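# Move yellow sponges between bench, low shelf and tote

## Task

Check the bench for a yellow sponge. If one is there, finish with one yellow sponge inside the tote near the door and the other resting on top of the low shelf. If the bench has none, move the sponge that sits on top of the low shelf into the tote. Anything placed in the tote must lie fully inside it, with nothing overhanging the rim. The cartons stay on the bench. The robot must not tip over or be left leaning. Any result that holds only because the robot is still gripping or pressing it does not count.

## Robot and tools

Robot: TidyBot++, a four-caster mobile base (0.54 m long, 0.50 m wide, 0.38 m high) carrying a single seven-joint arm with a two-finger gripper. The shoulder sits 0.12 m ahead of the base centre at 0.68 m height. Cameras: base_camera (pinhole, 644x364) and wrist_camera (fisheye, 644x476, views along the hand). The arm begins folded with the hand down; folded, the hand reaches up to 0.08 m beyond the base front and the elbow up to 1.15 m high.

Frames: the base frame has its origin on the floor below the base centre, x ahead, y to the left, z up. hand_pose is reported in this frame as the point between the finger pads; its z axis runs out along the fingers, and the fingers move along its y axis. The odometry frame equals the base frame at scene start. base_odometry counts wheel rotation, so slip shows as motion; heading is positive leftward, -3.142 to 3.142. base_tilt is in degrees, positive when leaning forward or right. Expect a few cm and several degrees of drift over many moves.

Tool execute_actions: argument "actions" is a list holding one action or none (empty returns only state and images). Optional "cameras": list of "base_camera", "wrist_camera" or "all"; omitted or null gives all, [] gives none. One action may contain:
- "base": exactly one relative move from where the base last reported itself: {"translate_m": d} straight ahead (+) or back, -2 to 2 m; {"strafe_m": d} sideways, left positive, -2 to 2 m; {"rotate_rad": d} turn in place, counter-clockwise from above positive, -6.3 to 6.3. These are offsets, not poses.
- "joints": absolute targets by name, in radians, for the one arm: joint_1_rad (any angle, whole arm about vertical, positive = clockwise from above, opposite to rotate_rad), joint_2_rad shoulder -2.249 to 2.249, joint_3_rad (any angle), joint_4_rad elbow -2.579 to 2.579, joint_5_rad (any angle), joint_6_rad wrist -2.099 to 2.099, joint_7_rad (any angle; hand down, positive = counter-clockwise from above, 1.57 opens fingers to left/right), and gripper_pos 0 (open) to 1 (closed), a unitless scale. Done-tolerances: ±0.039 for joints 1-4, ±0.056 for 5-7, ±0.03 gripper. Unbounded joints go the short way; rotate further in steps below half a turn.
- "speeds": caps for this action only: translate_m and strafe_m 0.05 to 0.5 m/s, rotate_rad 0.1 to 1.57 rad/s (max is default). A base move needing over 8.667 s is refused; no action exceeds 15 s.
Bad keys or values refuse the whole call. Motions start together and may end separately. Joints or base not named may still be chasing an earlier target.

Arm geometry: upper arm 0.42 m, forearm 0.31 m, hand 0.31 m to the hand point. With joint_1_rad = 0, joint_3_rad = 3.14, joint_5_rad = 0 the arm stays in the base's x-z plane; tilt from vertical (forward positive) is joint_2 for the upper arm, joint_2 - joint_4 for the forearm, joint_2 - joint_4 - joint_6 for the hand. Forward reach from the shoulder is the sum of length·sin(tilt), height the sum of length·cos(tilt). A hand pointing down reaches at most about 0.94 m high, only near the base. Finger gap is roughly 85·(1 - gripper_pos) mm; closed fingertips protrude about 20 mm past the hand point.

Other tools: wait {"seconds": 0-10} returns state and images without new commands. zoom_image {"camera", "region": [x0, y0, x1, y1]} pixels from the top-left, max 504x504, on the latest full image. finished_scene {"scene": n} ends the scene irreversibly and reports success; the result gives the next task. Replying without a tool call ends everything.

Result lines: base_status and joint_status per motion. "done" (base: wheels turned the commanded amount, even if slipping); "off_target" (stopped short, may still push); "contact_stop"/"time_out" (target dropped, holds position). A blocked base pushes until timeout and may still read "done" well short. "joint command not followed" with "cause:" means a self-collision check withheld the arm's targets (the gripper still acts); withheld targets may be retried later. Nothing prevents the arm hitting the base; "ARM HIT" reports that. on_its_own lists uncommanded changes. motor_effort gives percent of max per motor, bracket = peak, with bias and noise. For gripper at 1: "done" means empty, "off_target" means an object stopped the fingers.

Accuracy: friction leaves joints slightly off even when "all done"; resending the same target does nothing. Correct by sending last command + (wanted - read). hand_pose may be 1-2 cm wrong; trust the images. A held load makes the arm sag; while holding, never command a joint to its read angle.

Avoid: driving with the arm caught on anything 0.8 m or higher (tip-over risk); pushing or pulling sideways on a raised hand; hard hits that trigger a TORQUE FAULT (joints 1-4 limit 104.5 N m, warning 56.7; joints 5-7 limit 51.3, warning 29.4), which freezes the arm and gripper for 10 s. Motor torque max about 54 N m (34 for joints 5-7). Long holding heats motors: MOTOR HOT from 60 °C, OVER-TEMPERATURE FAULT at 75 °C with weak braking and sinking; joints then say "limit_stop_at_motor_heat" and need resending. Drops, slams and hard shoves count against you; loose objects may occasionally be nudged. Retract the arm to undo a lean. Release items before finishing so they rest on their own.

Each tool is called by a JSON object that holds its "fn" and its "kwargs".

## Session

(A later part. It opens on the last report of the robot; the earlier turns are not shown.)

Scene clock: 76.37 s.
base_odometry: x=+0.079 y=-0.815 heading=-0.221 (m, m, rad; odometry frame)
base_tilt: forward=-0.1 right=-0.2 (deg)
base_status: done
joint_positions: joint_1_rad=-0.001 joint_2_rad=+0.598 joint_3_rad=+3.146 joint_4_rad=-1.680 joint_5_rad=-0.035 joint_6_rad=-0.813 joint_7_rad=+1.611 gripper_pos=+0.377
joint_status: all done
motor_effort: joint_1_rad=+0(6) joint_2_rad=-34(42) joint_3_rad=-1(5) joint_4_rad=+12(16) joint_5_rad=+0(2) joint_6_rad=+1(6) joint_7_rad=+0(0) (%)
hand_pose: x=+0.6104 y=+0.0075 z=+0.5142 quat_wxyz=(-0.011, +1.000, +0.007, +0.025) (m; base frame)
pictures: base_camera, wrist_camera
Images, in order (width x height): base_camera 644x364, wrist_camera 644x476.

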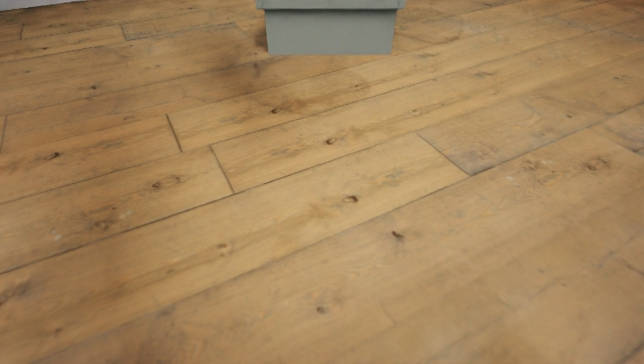

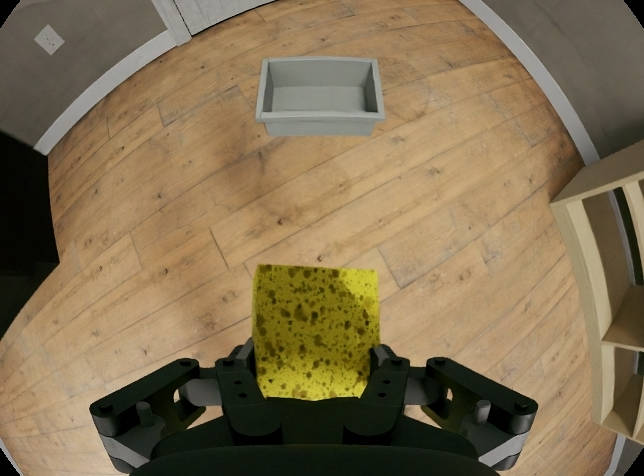

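{"fn": "execute_actions", "kwargs": {"actions": [{"base":{"translate_m":0.38},"joints":{"joint_2_rad":1.2,"joint_4_rad":-1.43,"joint_6_rad":-0.49}}]}}

Scene clock: 78.57 s.
base_odometry: x=+0.450 y=-0.898 heading=-0.220 (m, m, rad; odometry frame)
base_tilt: forward=-0.1 right=-0.2 (deg)
base_status: done
joint_positions: joint_1_rad=-0.001 joint_2_rad=+1.196 joint_3_rad=+3.146 joint_4_rad=-1.444 joint_5_rad=-0.035 joint_6_rad=-0.507 joint_7_rad=+1.611 gripper_pos=+0.377
joint_status: all done
motor_effort: joint_1_rad=+0(1) joint_2_rad=-43(45) joint_3_rad=-2(2) joint_4_rad=+8(14) joint_5_rad=+0(1) joint_6_rad=+0(1) joint_7_rad=+0(0) (%)
hand_pose: x=+0.6599 y=+0.0045 z=+0.2489 quat_wxyz=(-0.006, +1.000, +0.004, -0.003) (m; base frame)
pictures: base_camera, wrist_camera
Images, in order (width x height): base_camera 644x364, wrist_camera 644x476.

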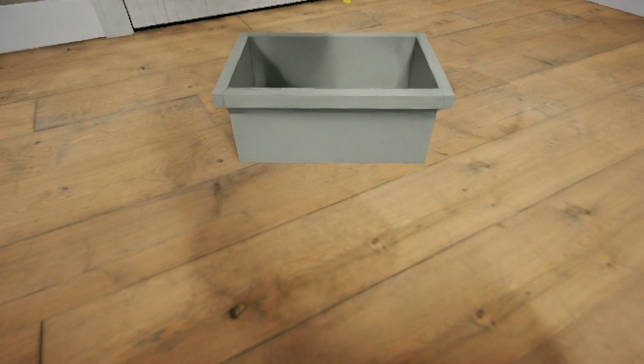

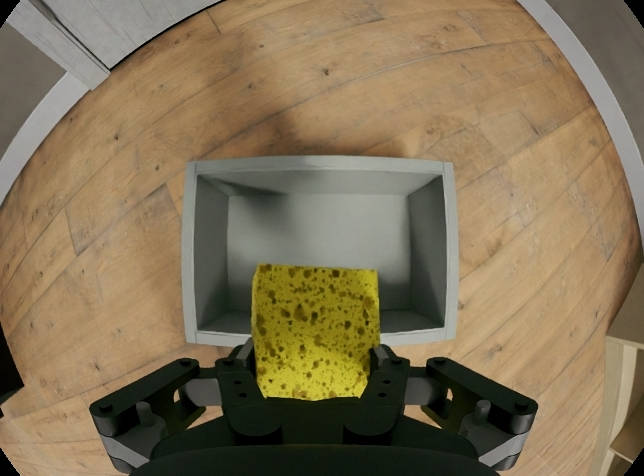

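{"fn": "execute_actions", "kwargs": {"actions": [{"base":{"translate_m":0.035},"joints":{"joint_2_rad":1.61,"joint_4_rad":-1.13,"joint_6_rad":-0.39}}]}}

Scene clock: 80.17 s.
base_odometry: x=+0.484 y=-0.905 heading=-0.220 (m, m, rad; odometry frame)
base_tilt: forward=-0.1 right=-0.2 (deg)
base_status: done
joint_positions: joint_1_rad=-0.001 joint_2_rad=+1.611 joint_3_rad=+3.146 joint_4_rad=-1.150 joint_5_rad=-0.035 joint_6_rad=-0.411 joint_7_rad=+1.611 gripper_pos=+0.377
joint_status: all done
motor_effort: joint_1_rad=-1(2) joint_2_rad=-43(47) joint_3_rad=-2(2) joint_4_rad=+6(8) joint_5_rad=+0(0) joint_6_rad=+0(2) joint_7_rad=+0(0) (%)
hand_pose: x=+0.6473 y=+0.0036 z=+0.0621 quat_wxyz=(-0.005, +1.000, +0.004, -0.015) (m; base frame)
pictures: base_camera, wrist_camera
Images, in order (width x height): base_camera 644x364, wrist_camera 644x476.

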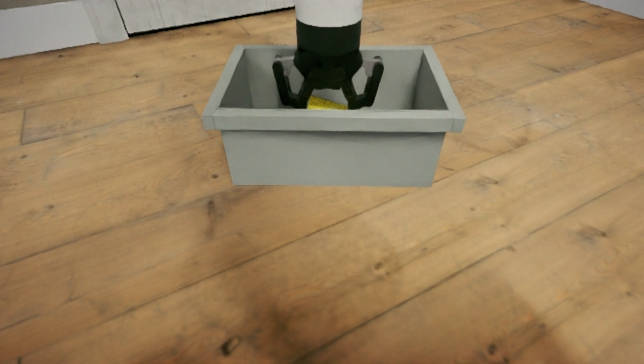

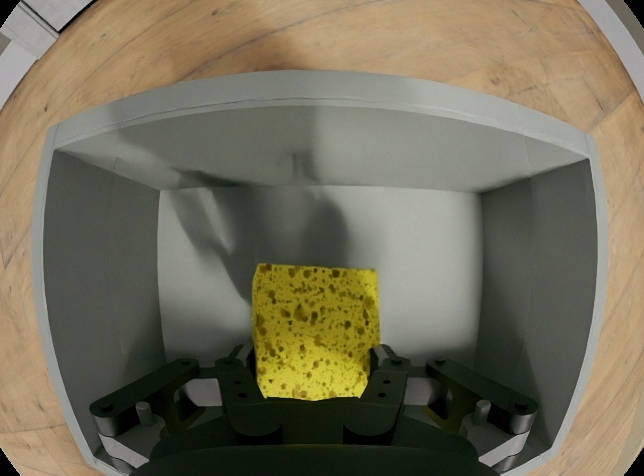

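{"fn": "execute_actions", "kwargs": {"actions": [{"base":{"translate_m":0.015},"joints":{"gripper_pos":0}}], "cameras": []}}

{"fn": "execute_actions", "kwargs": {"actions": [{"joints":{"joint_2_rad":1.2,"joint_4_rad":-1.45,"joint_6_rad":-0.5}}]}}

Scene clock: 81.33 s.
base_odometry: x=+0.499 y=-0.908 heading=-0.219 (m, m, rad; odometry frame)
base_tilt: forward=-0.1 right=-0.2 (deg)
base_status: done
joint_positions: joint_1_rad=-0.001 joint_2_rad=+1.610 joint_3_rad=+3.146 joint_4_rad=-1.141 joint_5_rad=-0.035 joint_6_rad=-0.409 joint_7_rad=+1.611 gripper_pos=+0.000
joint_status: all done
motor_effort: joint_1_rad=+0(2) joint_2_rad=-44(45) joint_3_rad=-2(3) joint_4_rad=+6(7) joint_5_rad=+0(0) joint_6_rad=+0(1) joint_7_rad=+0(0) (%)
hand_pose: x=+0.6534 y=+0.0035 z=+0.0633 quat_wxyz=(-0.005, +1.000, +0.004, -0.009) (m; base frame)
pictures: none
No camera images: the call's "cameras" was empty. Leave "cameras" out to get every camera's image.

Scene clock: 83.03 s.
base_odometry: x=+0.499 y=-0.908 heading=-0.219 (m, m, rad; odometry frame)
base_tilt: forward=-0.1 right=-0.2 (deg)
base_status: not commanded
joint_positions: joint_1_rad=-0.001 joint_2_rad=+1.202 joint_3_rad=+3.146 joint_4_rad=-1.432 joint_5_rad=-0.035 joint_6_rad=-0.479 joint_7_rad=+1.611 gripper_pos=+0.000
joint_status: all done
motor_effort: joint_1_rad=+0(0) joint_2_rad=-42(46) joint_3_rad=-1(2) joint_4_rad=+8(9) joint_5_rad=+0(0) joint_6_rad=+1(1) joint_7_rad=+0(0) (%)
hand_pose: x=+0.6735 y=+0.0042 z=+0.2479 quat_wxyz=(-0.006, +1.000, +0.004, +0.015) (m; base frame)
pictures: base_camera, wrist_camera
Images, in order (width x height): base_camera 644x364, wrist_camera 644x476.

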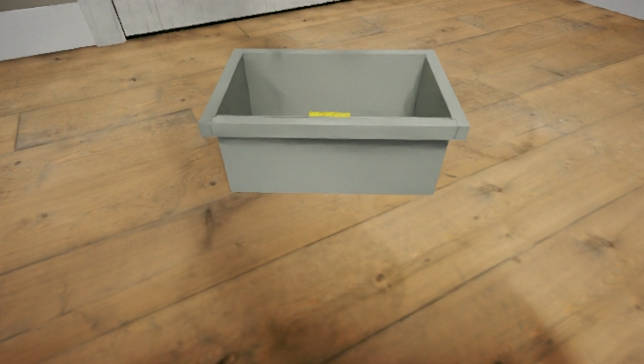

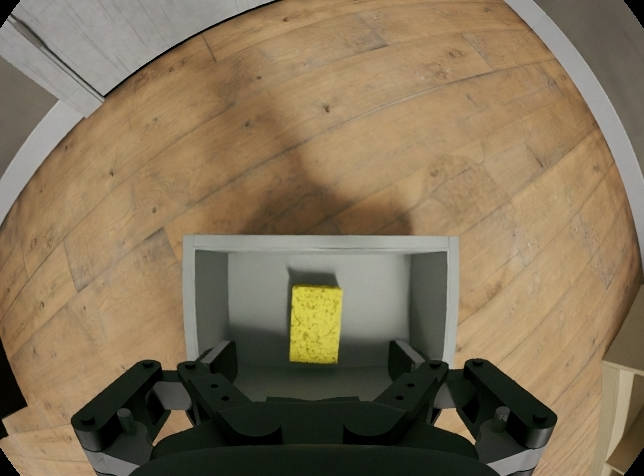

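{"fn": "finished_scene", "kwargs": {"scene": 1}}

The scene is finished: the task was done.


## Next scene

The same job, from a new start.

{"fn": "execute_actions", "kwargs": {"actions": []}}

Scene clock: 0.00 s.
base_odometry: x=+0.000 y=+0.000 heading=+0.000 (m, m, rad; odometry frame)
base_tilt: forward=-0.1 right=-0.2 (deg)
base_status: not commanded
joint_positions: joint_1_rad=+0.010 joint_2_rad=-0.334 joint_3_rad=+3.116 joint_4_rad=-2.510 joint_5_rad=-0.054 joint_6_rad=-0.858 joint_7_rad=+1.553 gripper_pos=+0.000
joint_status: not commanded
motor_effort: joint_1_rad=+0 joint_2_rad=-1 joint_3_rad=+0 joint_4_rad=+10 joint_5_rad=+0 joint_6_rad=+0 joint_7_rad=+0 (%)
hand_pose: x=+0.2728 y=+0.0154 z=+0.5912 quat_wxyz=(-0.018, +0.998, -0.018, +0.054) (m; base frame)
pictures: base_camera, wrist_camera
Images, in order (width x height): base_camera 644x364, wrist_camera 644x476.

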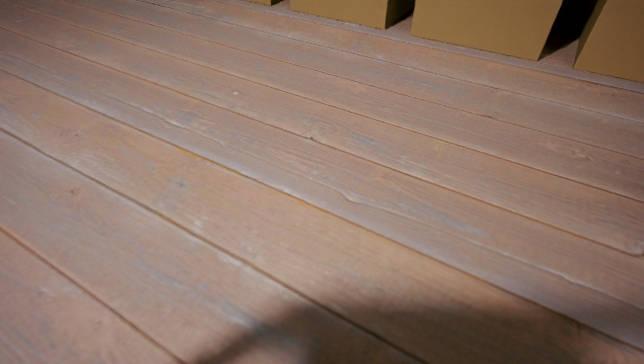

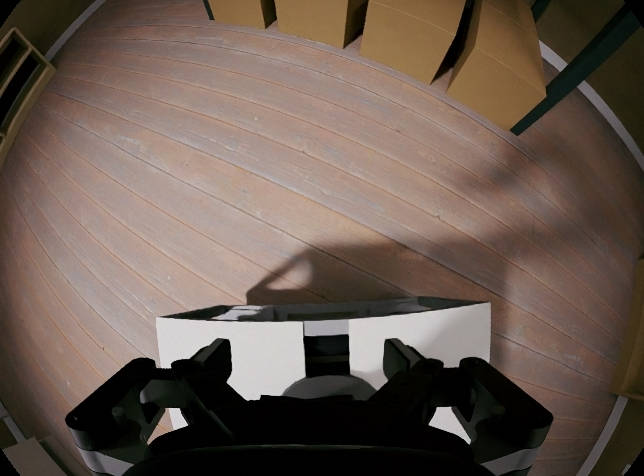

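{"fn": "execute_actions", "kwargs": {"actions": [{"base":{"rotate_rad":-0.5},"joints":{"joint_3_rad":3.16,"joint_5_rad":0.02,"joint_4_rad":-0.6,"joint_6_rad":-2.0}}]}}

Scene clock: 3.10 s.
base_odometry: x=+0.000 y=+0.000 heading=-0.499 (m, m, rad; odometry frame)
base_tilt: forward=-0.1 right=-0.2 (deg)
base_status: done
joint_positions: joint_1_rad=+0.010 joint_2_rad=-0.334 joint_3_rad=+3.146 joint_4_rad=-0.618 joint_5_rad=-0.014 joint_6_rad=-1.981 joint_7_rad=+1.553 gripper_pos=+0.000
joint_status: all done
motor_effort: joint_1_rad=+0(1) joint_2_rad=+3(8) joint_3_rad=-1(0) joint_4_rad=+8(18) joint_5_rad=+1(1) joint_6_rad=+6(6) joint_7_rad=+0(0) (%)
hand_pose: x=+0.3081 y=+0.0019 z=+1.1821 quat_wxyz=(-0.006, +0.905, -0.010, +0.425) (m; base frame)
pictures: base_camera, wrist_camera
Images, in order (width x height): base_camera 644x364, wrist_camera 644x476.

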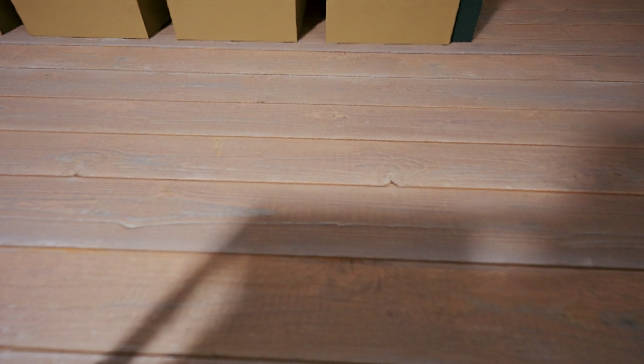

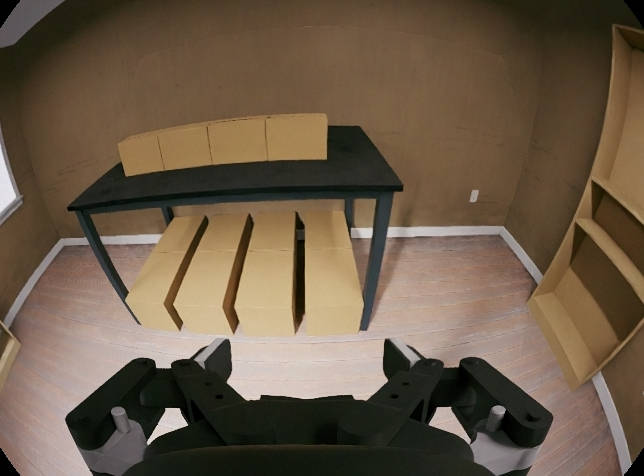

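{"fn": "execute_actions", "kwargs": {"actions": [{"base":{"strafe_m":-0.75},"joints":{"joint_1_rad":-1.55}}]}}

{"fn": "execute_actions", "kwargs": {"actions": [{"base":{"translate_m":1.35}}]}}

Scene clock: 6.60 s.
base_odometry: x=-0.360 y=-0.658 heading=-0.500 (m, m, rad; odometry frame)
base_tilt: forward=-0.1 right=-0.2 (deg)
base_status: done
joint_positions: joint_1_rad=-1.526 joint_2_rad=-0.338 joint_3_rad=+3.149 joint_4_rad=-0.617 joint_5_rad=-0.013 joint_6_rad=-1.982 joint_7_rad=+1.553 gripper_pos=+0.000
joint_status: all done
motor_effort: joint_1_rad=+0(0) joint_2_rad=+3(7) joint_3_rad=+0(1) joint_4_rad=+8(8) joint_5_rad=+0(1) joint_6_rad=+7(7) joint_7_rad=+0(0) (%)
hand_pose: x=+0.1249 y=+0.1870 z=+1.1828 quat_wxyz=(-0.300, +0.658, +0.620, +0.303) (m; base frame)
pictures: base_camera, wrist_camera
Images, in order (width x height): base_camera 644x364, wrist_camera 644x476.

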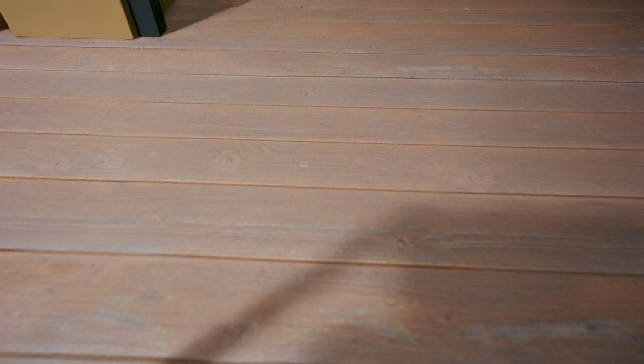

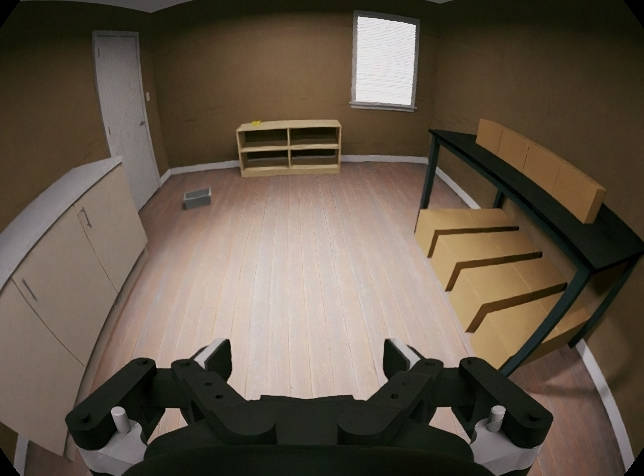

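Scene clock: 10.67 s.
base_odometry: x=+0.825 y=-1.306 heading=-0.500 (m, m, rad; odometry frame)
base_tilt: forward=-0.1 right=-0.2 (deg)
base_status: done
joint_positions: joint_1_rad=-1.526 joint_2_rad=-0.338 joint_3_rad=+3.152 joint_4_rad=-0.617 joint_5_rad=-0.010 joint_6_rad=-1.982 joint_7_rad=+1.553 gripper_pos=+0.000
joint_status: not commanded
motor_effort: joint_1_rad=+0(1) joint_2_rad=+3(5) joint_3_rad=-1(1) joint_4_rad=+8(8) joint_5_rad=+0(0) joint_6_rad=+6(7) joint_7_rad=+0(0) (%)
hand_pose: x=+0.1269 y=+0.1870 z=+1.1828 quat_wxyz=(-0.299, +0.660, +0.618, +0.304) (m; base frame)
pictures: base_camera, wrist_camera
Images, in order (width x height): base_camera 644x364, wrist_camera 644x476.

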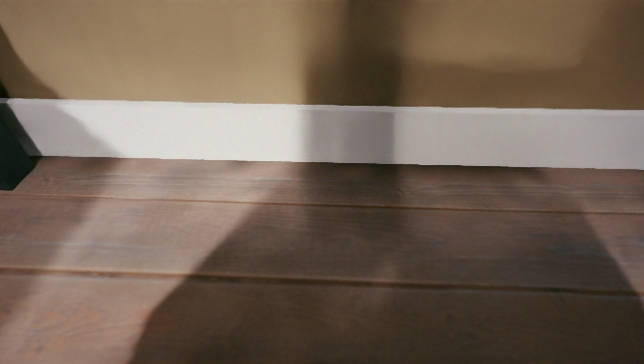

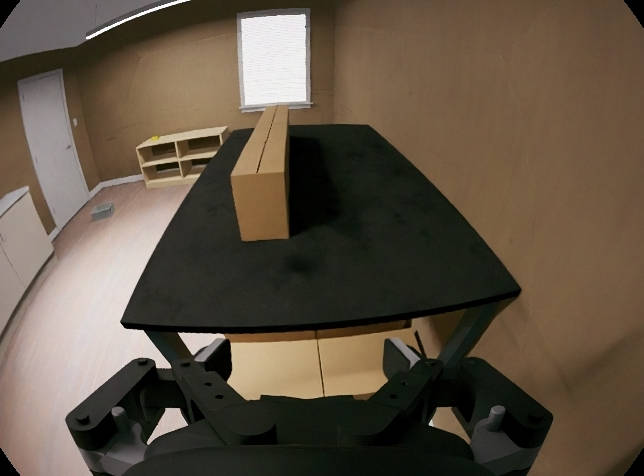

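{"fn": "execute_actions", "kwargs": {"actions": [{"base":{"translate_m":-1.85}}], "cameras": ["wrist_camera"]}}

{"fn": "execute_actions", "kwargs": {"actions": [{"base":{"strafe_m":2}}], "cameras": ["wrist_camera"]}}

Scene clock: 16.00 s.
base_odometry: x=-0.798 y=-0.417 heading=-0.501 (m, m, rad; odometry frame)
base_tilt: forward=-0.1 right=-0.2 (deg)
base_status: done
joint_positions: joint_1_rad=-1.527 joint_2_rad=-0.337 joint_3_rad=+3.157 joint_4_rad=-0.617 joint_5_rad=-0.008 joint_6_rad=-1.982 joint_7_rad=+1.553 gripper_pos=+0.000
joint_status: not commanded
motor_effort: joint_1_rad=+0(0) joint_2_rad=+3(6) joint_3_rad=-1(1) joint_4_rad=+8(9) joint_5_rad=+0(1) joint_6_rad=+6(7) joint_7_rad=+0(0) (%)
hand_pose: x=+0.1287 y=+0.1872 z=+1.1827 quat_wxyz=(-0.299, +0.662, +0.617, +0.304) (m; base frame)
pictures: wrist_camera
Images, in order (width x height): wrist_camera 644x476.

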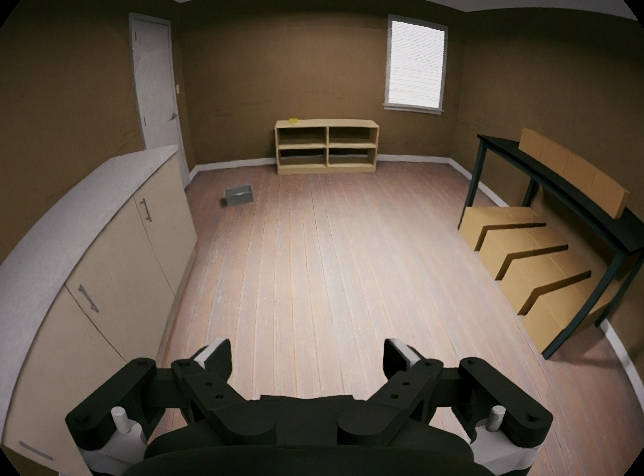

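Scene clock: 21.37 s.
base_odometry: x=+0.161 y=+1.338 heading=-0.501 (m, m, rad; odometry frame)
base_tilt: forward=-0.1 right=-0.2 (deg)
base_status: done
joint_positions: joint_1_rad=-1.527 joint_2_rad=-0.331 joint_3_rad=+3.157 joint_4_rad=-0.616 joint_5_rad=-0.008 joint_6_rad=-1.983 joint_7_rad=+1.553 gripper_pos=+0.000
joint_status: not commanded
motor_effort: joint_1_rad=+0(0) joint_2_rad=+3(8) joint_3_rad=-1(0) joint_4_rad=+8(9) joint_5_rad=+1(0) joint_6_rad=+6(7) joint_7_rad=+0(0) (%)
hand_pose: x=+0.1289 y=+0.1901 z=+1.1817 quat_wxyz=(-0.297, +0.663, +0.617, +0.302) (m; base frame)
pictures: wrist_camera
Images, in order (width x height): wrist_camera 644x476.

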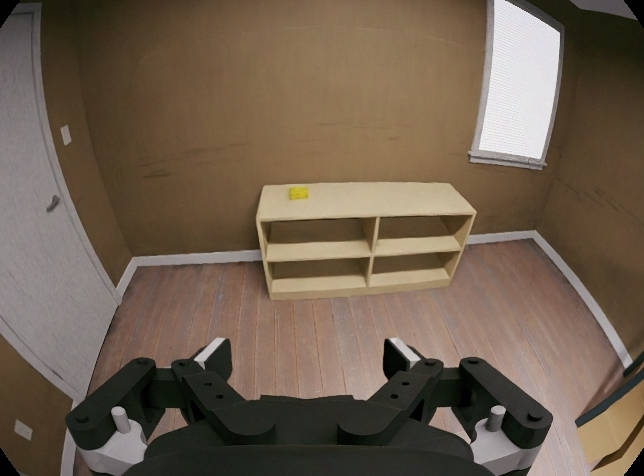

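{"fn": "execute_actions", "kwargs": {"actions": [{"base":{"strafe_m":0.75},"joints":{"joint_1_rad":-0.6}}], "cameras": ["wrist_camera"]}}

{"fn": "execute_actions", "kwargs": {"actions": [{"joints":{"joint_1_rad":-1.65,"joint_2_rad":0.7,"joint_4_rad":-0.45,"joint_7_rad":3.1}}], "cameras": ["wrist_camera"]}}

Scene clock: 24.37 s.
base_odometry: x=+0.521 y=+1.996 heading=-0.500 (m, m, rad; odometry frame)
base_tilt: forward=-0.1 right=-0.2 (deg)
base_status: done
joint_positions: joint_1_rad=-0.623 joint_2_rad=-0.335 joint_3_rad=+3.157 joint_4_rad=-0.616 joint_5_rad=-0.008 joint_6_rad=-1.983 joint_7_rad=+1.553 gripper_pos=+0.000
joint_status: all done
motor_effort: joint_1_rad=+0(1) joint_2_rad=+3(6) joint_3_rad=-1(0) joint_4_rad=+8(8) joint_5_rad=+0(0) joint_6_rad=+6(6) joint_7_rad=+0(0) (%)
hand_pose: x=+0.2728 y=+0.1086 z=+1.1825 quat_wxyz=(-0.136, +0.865, +0.265, +0.403) (m; base frame)
pictures: wrist_camera
Images, in order (width x height): wrist_camera 644x476.

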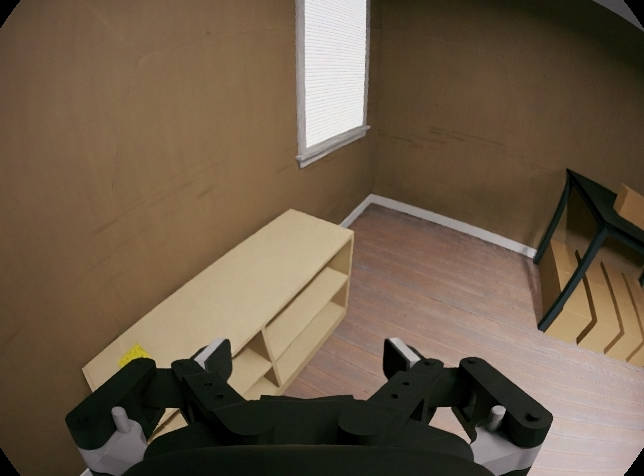

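Scene clock: 26.93 s.
base_odometry: x=+0.521 y=+1.996 heading=-0.500 (m, m, rad; odometry frame)
base_tilt: forward=-0.1 right=-0.3 (deg)
base_status: not commanded
joint_positions: joint_1_rad=-1.638 joint_2_rad=+0.702 joint_3_rad=+3.157 joint_4_rad=-0.472 joint_5_rad=-0.008 joint_6_rad=-1.983 joint_7_rad=+3.063 gripper_pos=+0.000
joint_status: all done
motor_effort: joint_1_rad=-1(0) joint_2_rad=-40(43) joint_3_rad=-1(2) joint_4_rad=+14(13) joint_5_rad=+0(1) joint_6_rad=+0(6) joint_7_rad=+0(0) (%)
hand_pose: x=+0.0831 y=+0.5558 z=+0.8135 quat_wxyz=(+0.002, +0.010, +1.000, -0.007) (m; base frame)
pictures: wrist_camera
Images, in order (width x height): wrist_camera 644x476.

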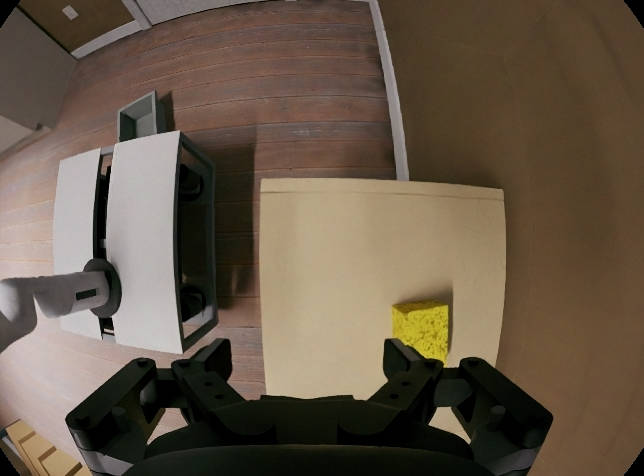

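{"fn": "execute_actions", "kwargs": {"actions": [{"base":{"strafe_m":0.12},"joints":{"joint_1_rad":-1.49,"joint_2_rad":0.64,"joint_4_rad":-0.83,"joint_6_rad":-1.67,"joint_7_rad":3.24}}], "cameras": ["wrist_camera"]}}

Scene clock: 28.77 s.
base_odometry: x=+0.579 y=+2.102 heading=-0.500 (m, m, rad; odometry frame)
base_tilt: forward=-0.1 right=-0.3 (deg)
base_status: done
joint_positions: joint_1_rad=-1.507 joint_2_rad=+0.651 joint_3_rad=+3.157 joint_4_rad=-0.813 joint_5_rad=-0.008 joint_6_rad=-1.689 joint_7_rad=+3.199 gripper_pos=+0.000
joint_status: all done
motor_effort: joint_1_rad=+0(2) joint_2_rad=-40(44) joint_3_rad=-1(2) joint_4_rad=+15(16) joint_5_rad=+0(0) joint_6_rad=+0(0) joint_7_rad=+0(0) (%)
hand_pose: x=+0.1572 y=+0.5629 z=+0.7385 quat_wxyz=(+0.000, +0.008, +1.000, -0.006) (m; base frame)
pictures: wrist_camera
Images, in order (width x height): wrist_camera 644x476.

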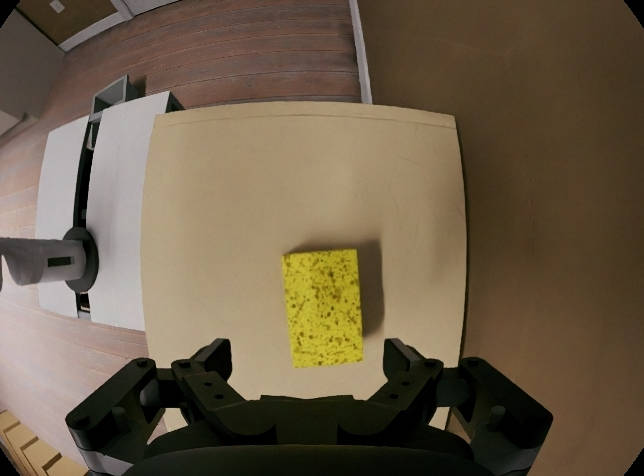

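{"fn": "execute_actions", "kwargs": {"actions": [{"joints":{"joint_2_rad":0.68,"joint_4_rad":-1.045,"joint_6_rad":-1.42,"joint_7_rad":3.3}}], "cameras": ["wrist_camera"]}}

Scene clock: 30.03 s.
base_odometry: x=+0.579 y=+2.102 heading=-0.500 (m, m, rad; odometry frame)
base_tilt: forward=-0.1 right=-0.3 (deg)
base_status: not commanded
joint_positions: joint_1_rad=-1.507 joint_2_rad=+0.678 joint_3_rad=+3.157 joint_4_rad=-1.029 joint_5_rad=-0.008 joint_6_rad=-1.438 joint_7_rad=+3.259 gripper_pos=+0.000
joint_status: all done
motor_effort: joint_1_rad=+0(0) joint_2_rad=-41(43) joint_3_rad=-1(1) joint_4_rad=+15(16) joint_5_rad=+0(0) joint_6_rad=+1(0) joint_7_rad=+0(1) (%)
hand_pose: x=+0.1586 y=+0.5731 z=+0.6553 quat_wxyz=(+0.001, -0.021, +1.000, -0.002) (m; base frame)
pictures: wrist_camera
Images, in order (width x height): wrist_camera 644x476.

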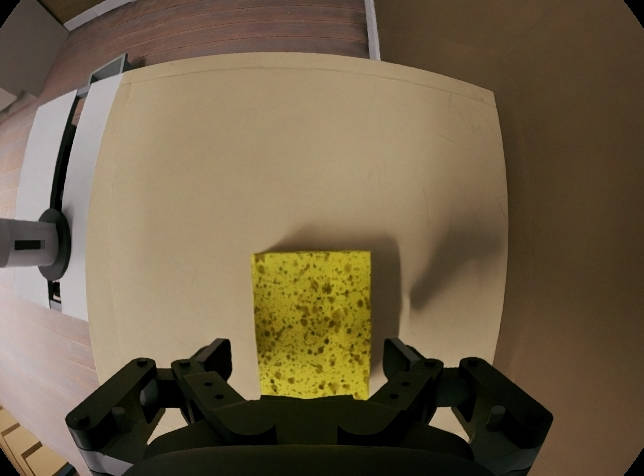

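{"fn": "execute_actions", "kwargs": {"actions": [{"joints":{"joint_4_rad":-1.09,"joint_6_rad":-1.37}}], "cameras": []}}

{"fn": "execute_actions", "kwargs": {"actions": [{"joints":{"gripper_pos":1}}], "cameras": []}}

{"fn": "execute_actions", "kwargs": {"actions": [{"base":{"strafe_m":-0.15},"joints":{"joint_2_rad":0.1,"joint_6_rad":-1.95}}], "cameras": ["wrist_camera"]}}

Scene clock: 30.87 s.
base_odometry: x=+0.579 y=+2.102 heading=-0.500 (m, m, rad; odometry frame)
base_tilt: forward=-0.1 right=-0.3 (deg)
base_status: not commanded
joint_positions: joint_1_rad=-1.507 joint_2_rad=+0.679 joint_3_rad=+3.157 joint_4_rad=-1.074 joint_5_rad=-0.008 joint_6_rad=-1.388 joint_7_rad=+3.259 gripper_pos=+0.000
joint_status: all done
motor_effort: joint_1_rad=+0(0) joint_2_rad=-41(42) joint_3_rad=-1(1) joint_4_rad=+15(16) joint_5_rad=+0(0) joint_6_rad=+0(1) joint_7_rad=+0(0) (%)
hand_pose: x=+0.1587 y=+0.5723 z=+0.6406 quat_wxyz=(+0.001, -0.020, +1.000, +0.000) (m; base frame)
pictures: none
No camera images: the call's "cameras" was empty. Leave "cameras" out to get every camera's image.

Scene clock: 31.97 s.
base_odometry: x=+0.579 y=+2.102 heading=-0.500 (m, m, rad; odometry frame)
base_tilt: forward=-0.1 right=-0.3 (deg)
base_status: not commanded
joint_positions: joint_1_rad=-1.507 joint_2_rad=+0.676 joint_3_rad=+3.157 joint_4_rad=-1.074 joint_5_rad=-0.008 joint_6_rad=-1.388 joint_7_rad=+3.259 gripper_pos=+0.414
joint_status: gripper_pos off_target (ended at +0.414, target +1.000)
motor_effort: joint_1_rad=+0(0) joint_2_rad=-39(42) joint_3_rad=-2(1) joint_4_rad=+15(15) joint_5_rad=+0(1) joint_6_rad=+0(2) joint_7_rad=+0(0) (%)
hand_pose: x=+0.1587 y=+0.5724 z=+0.6427 quat_wxyz=(+0.001, -0.020, +1.000, +0.002) (m; base frame)
pictures: none
No camera images: the call's "cameras" was empty. Leave "cameras" out to get every camera's image.

Scene clock: 33.80 s.
base_odometry: x=+0.506 y=+1.970 heading=-0.500 (m, m, rad; odometry frame)
base_tilt: forward=-0.1 right=-0.2 (deg)
base_status: done
joint_positions: joint_1_rad=-1.505 joint_2_rad=+0.102 joint_3_rad=+3.157 joint_4_rad=-1.078 joint_5_rad=-0.006 joint_6_rad=-1.934 joint_7_rad=+3.259 gripper_pos=+0.414
joint_status: all done
motor_effort: joint_1_rad=-1(3) joint_2_rad=-20(45) joint_3_rad=-1(3) joint_4_rad=+14(17) joint_5_rad=+0(1) joint_6_rad=+0(0) joint_7_rad=+0(0) (%)
hand_pose: x=+0.1433 y=+0.3415 z=+0.9090 quat_wxyz=(-0.001, -0.019, +1.000, +0.014) (m; base frame)
pictures: wrist_camera
Images, in order (width x height): wrist_camera 644x476.

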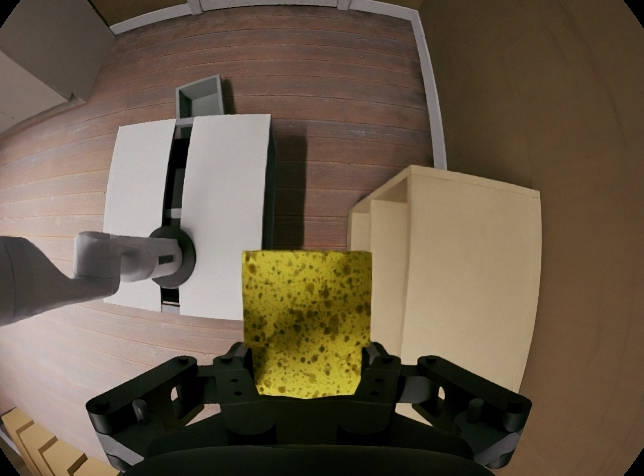

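{"fn": "execute_actions", "kwargs": {"actions": [{"base":{"translate_m":0.17},"joints":{"joint_1_rad":-0.8}}], "cameras": []}}

{"fn": "execute_actions", "kwargs": {"actions": [{"base":{"rotate_rad":-2.95},"joints":{"joint_1_rad":0.02,"joint_2_rad":0.7,"joint_4_rad":-1.52,"joint_6_rad":-0.93,"joint_7_rad":3.1}}]}}

Scene clock: 35.80 s.
base_odometry: x=+0.656 y=+1.888 heading=-0.500 (m, m, rad; odometry frame)
base_tilt: forward=-0.1 right=-0.2 (deg)
base_status: done
joint_positions: joint_1_rad=-0.821 joint_2_rad=+0.102 joint_3_rad=+3.158 joint_4_rad=-1.078 joint_5_rad=-0.006 joint_6_rad=-1.934 joint_7_rad=+3.259 gripper_pos=+0.414
joint_status: all done
motor_effort: joint_1_rad=+0(1) joint_2_rad=-20(22) joint_3_rad=-1(2) joint_4_rad=+15(15) joint_5_rad=+0(1) joint_6_rad=+1(1) joint_7_rad=+0(0) (%)
hand_pose: x=+0.3539 y=+0.2492 z=+0.9090 quat_wxyz=(+0.004, +0.318, +0.948, +0.014) (m; base frame)
pictures: none
No camera images: the call's "cameras" was empty. Leave "cameras" out to get every camera's image.

Scene clock: 39.03 s.
base_odometry: x=+0.656 y=+1.888 heading=+2.834 (m, m, rad; odometry frame)
base_tilt: forward=-0.1 right=-0.2 (deg)
base_status: done
joint_positions: joint_1_rad=+0.021 joint_2_rad=+0.698 joint_3_rad=+3.163 joint_4_rad=-1.498 joint_5_rad=-0.006 joint_6_rad=-0.938 joint_7_rad=+3.141 gripper_pos=+0.414
joint_status: all done
motor_effort: joint_1_rad=+0(6) joint_2_rad=-39(45) joint_3_rad=-1(3) joint_4_rad=+13(14) joint_5_rad=+0(2) joint_6_rad=+0(3) joint_7_rad=+0(0) (%)
hand_pose: x=+0.6465 y=-0.0191 z=+0.5086 quat_wxyz=(+0.006, +0.722, +0.692, -0.001) (m; base frame)
pictures: base_camera, wrist_camera
Images, in order (width x height): base_camera 644x364, wrist_camera 644x476.

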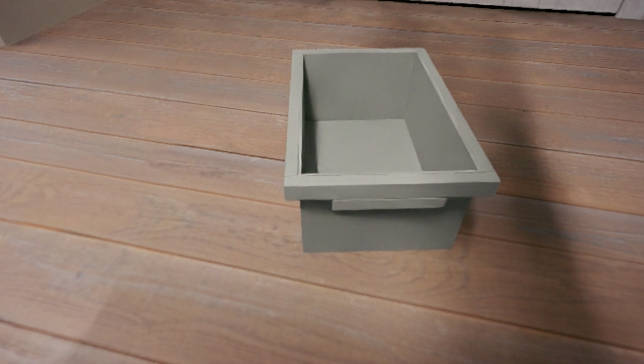

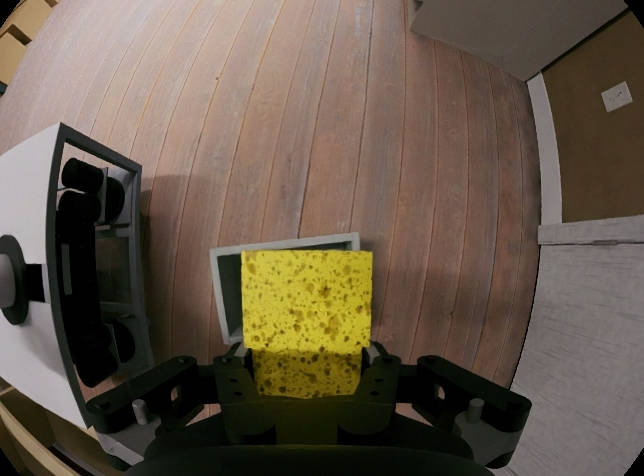

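Centre is about (0.60, -0.055).

{"fn": "execute_actions", "kwargs": {"actions": [{"base":{"translate_m":-0.05},"joints":{"joint_1_rad":0.11,"joint_2_rad":1.2,"joint_4_rad":-1.43,"joint_6_rad":-0.49,"joint_7_rad":3.33}}]}}

Scene clock: 40.97 s.
base_odometry: x=+0.704 y=+1.873 heading=+2.833 (m, m, rad; odometry frame)
base_tilt: forward=-0.1 right=-0.2 (deg)
base_status: done
joint_positions: joint_1_rad=+0.087 joint_2_rad=+1.201 joint_3_rad=+3.163 joint_4_rad=-1.450 joint_5_rad=-0.006 joint_6_rad=-0.509 joint_7_rad=+3.290 gripper_pos=+0.414
joint_status: all done
motor_effort: joint_1_rad=+0(2) joint_2_rad=-43(47) joint_3_rad=-1(2) joint_4_rad=+7(11) joint_5_rad=+0(0) joint_6_rad=+0(2) joint_7_rad=+0(0) (%)
hand_pose: x=+0.6507 y=-0.0569 z=+0.2451 quat_wxyz=(-0.002, +0.690, +0.724, -0.012) (m; base frame)
pictures: base_camera, wrist_camera
Images, in order (width x height): base_camera 644x364, wrist_camera 644x476.

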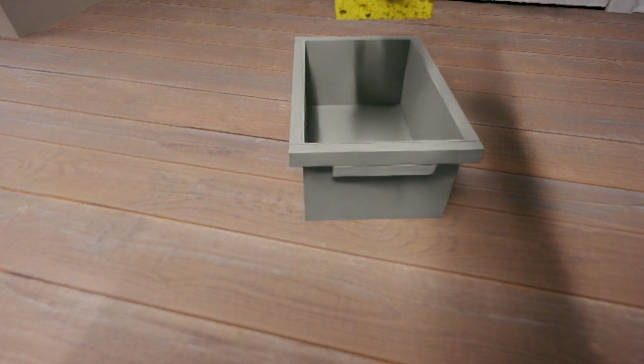

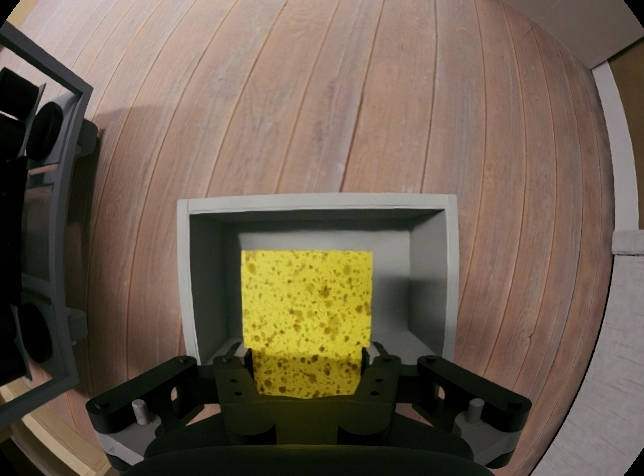

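{"fn": "execute_actions", "kwargs": {"actions": [{"joints":{"joint_2_rad":1.62,"joint_4_rad":-1.11,"joint_6_rad":-0.38}}]}}

{"fn": "execute_actions", "kwargs": {"actions": [{"joints":{"gripper_pos":0}}], "cameras": []}}

{"fn": "execute_actions", "kwargs": {"actions": [{"joints":{"joint_2_rad":1.2,"joint_4_rad":-1.46,"joint_6_rad":-0.52}}]}}

Scene clock: 42.93 s.
base_odometry: x=+0.704 y=+1.873 heading=+2.833 (m, m, rad; odometry frame)
base_tilt: forward=-0.1 right=-0.2 (deg)
base_status: not commanded
joint_positions: joint_1_rad=+0.087 joint_2_rad=+1.622 joint_3_rad=+3.163 joint_4_rad=-1.130 joint_5_rad=-0.006 joint_6_rad=-0.399 joint_7_rad=+3.290 gripper_pos=+0.414
joint_status: all done
motor_effort: joint_1_rad=+0(0) joint_2_rad=-45(48) joint_3_rad=-1(1) joint_4_rad=+6(8) joint_5_rad=+1(0) joint_6_rad=+0(0) joint_7_rad=+0(0) (%)
hand_pose: x=+0.6525 y=-0.0572 z=+0.0579 quat_wxyz=(+0.002, +0.687, +0.727, -0.010) (m; base frame)
pictures: base_camera, wrist_camera
Images, in order (width x height): base_camera 644x364, wrist_camera 644x476.

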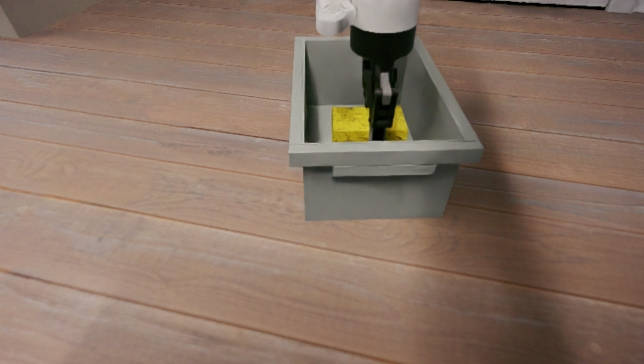

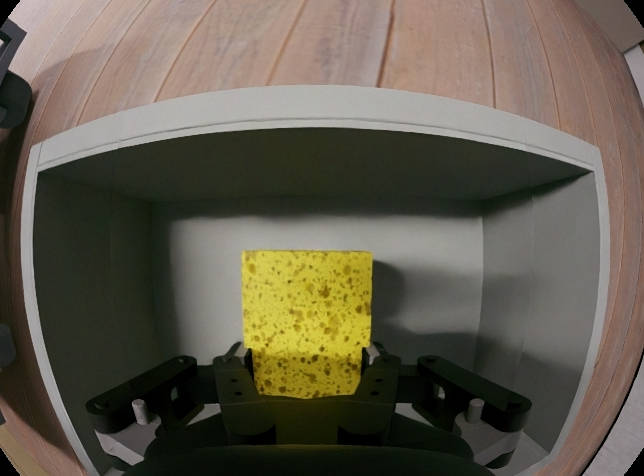

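Scene clock: 44.03 s.
base_odometry: x=+0.704 y=+1.873 heading=+2.833 (m, m, rad; odometry frame)
base_tilt: forward=-0.1 right=-0.2 (deg)
base_status: not commanded
joint_positions: joint_1_rad=+0.087 joint_2_rad=+1.622 joint_3_rad=+3.163 joint_4_rad=-1.130 joint_5_rad=-0.006 joint_6_rad=-0.399 joint_7_rad=+3.290 gripper_pos=+0.000
joint_status: all done
motor_effort: joint_1_rad=-1(0) joint_2_rad=-44(45) joint_3_rad=-1(1) joint_4_rad=+6(6) joint_5_rad=+0(0) joint_6_rad=+0(0) joint_7_rad=+0(0) (%)
hand_pose: x=+0.6525 y=-0.0572 z=+0.0579 quat_wxyz=(+0.002, +0.687, +0.727, -0.010) (m; base frame)
pictures: none
No camera images: the call's "cameras" was empty. Leave "cameras" out to get every camera's image.

Scene clock: 45.67 s.
base_odometry: x=+0.704 y=+1.873 heading=+2.833 (m, m, rad; odometry frame)
base_tilt: forward=-0.1 right=-0.2 (deg)
base_status: not commanded
joint_positions: joint_1_rad=+0.087 joint_2_rad=+1.202 joint_3_rad=+3.163 joint_4_rad=-1.439 joint_5_rad=-0.006 joint_6_rad=-0.502 joint_7_rad=+3.290 gripper_pos=+0.000
joint_status: all done
motor_effort: joint_1_rad=+0(0) joint_2_rad=-44(48) joint_3_rad=-1(1) joint_4_rad=+7(9) joint_5_rad=+0(0) joint_6_rad=+0(1) joint_7_rad=+0(0) (%)
hand_pose: x=+0.6590 y=-0.0577 z=+0.2463 quat_wxyz=(+0.005, +0.690, +0.724, -0.007) (m; base frame)
pictures: base_camera, wrist_camera
Images, in order (width x height): base_camera 644x364, wrist_camera 644x476.

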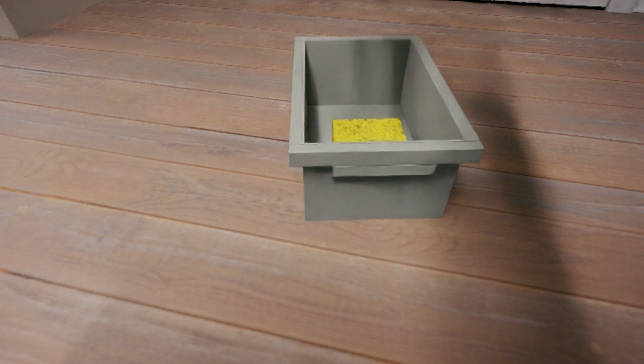

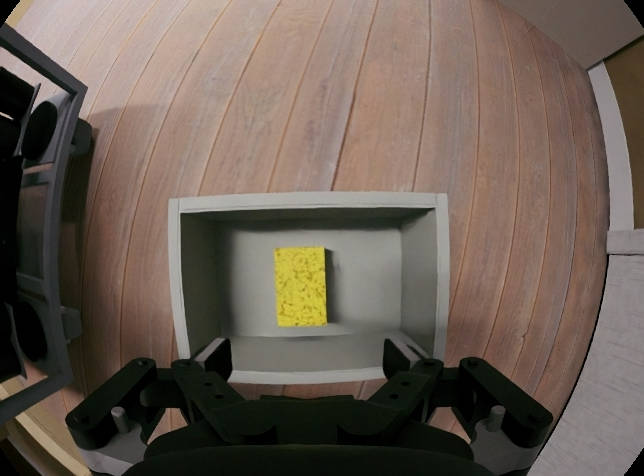

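{"fn": "finished_scene", "kwargs": {"scene": 2}}

The scene is finished: the task was done.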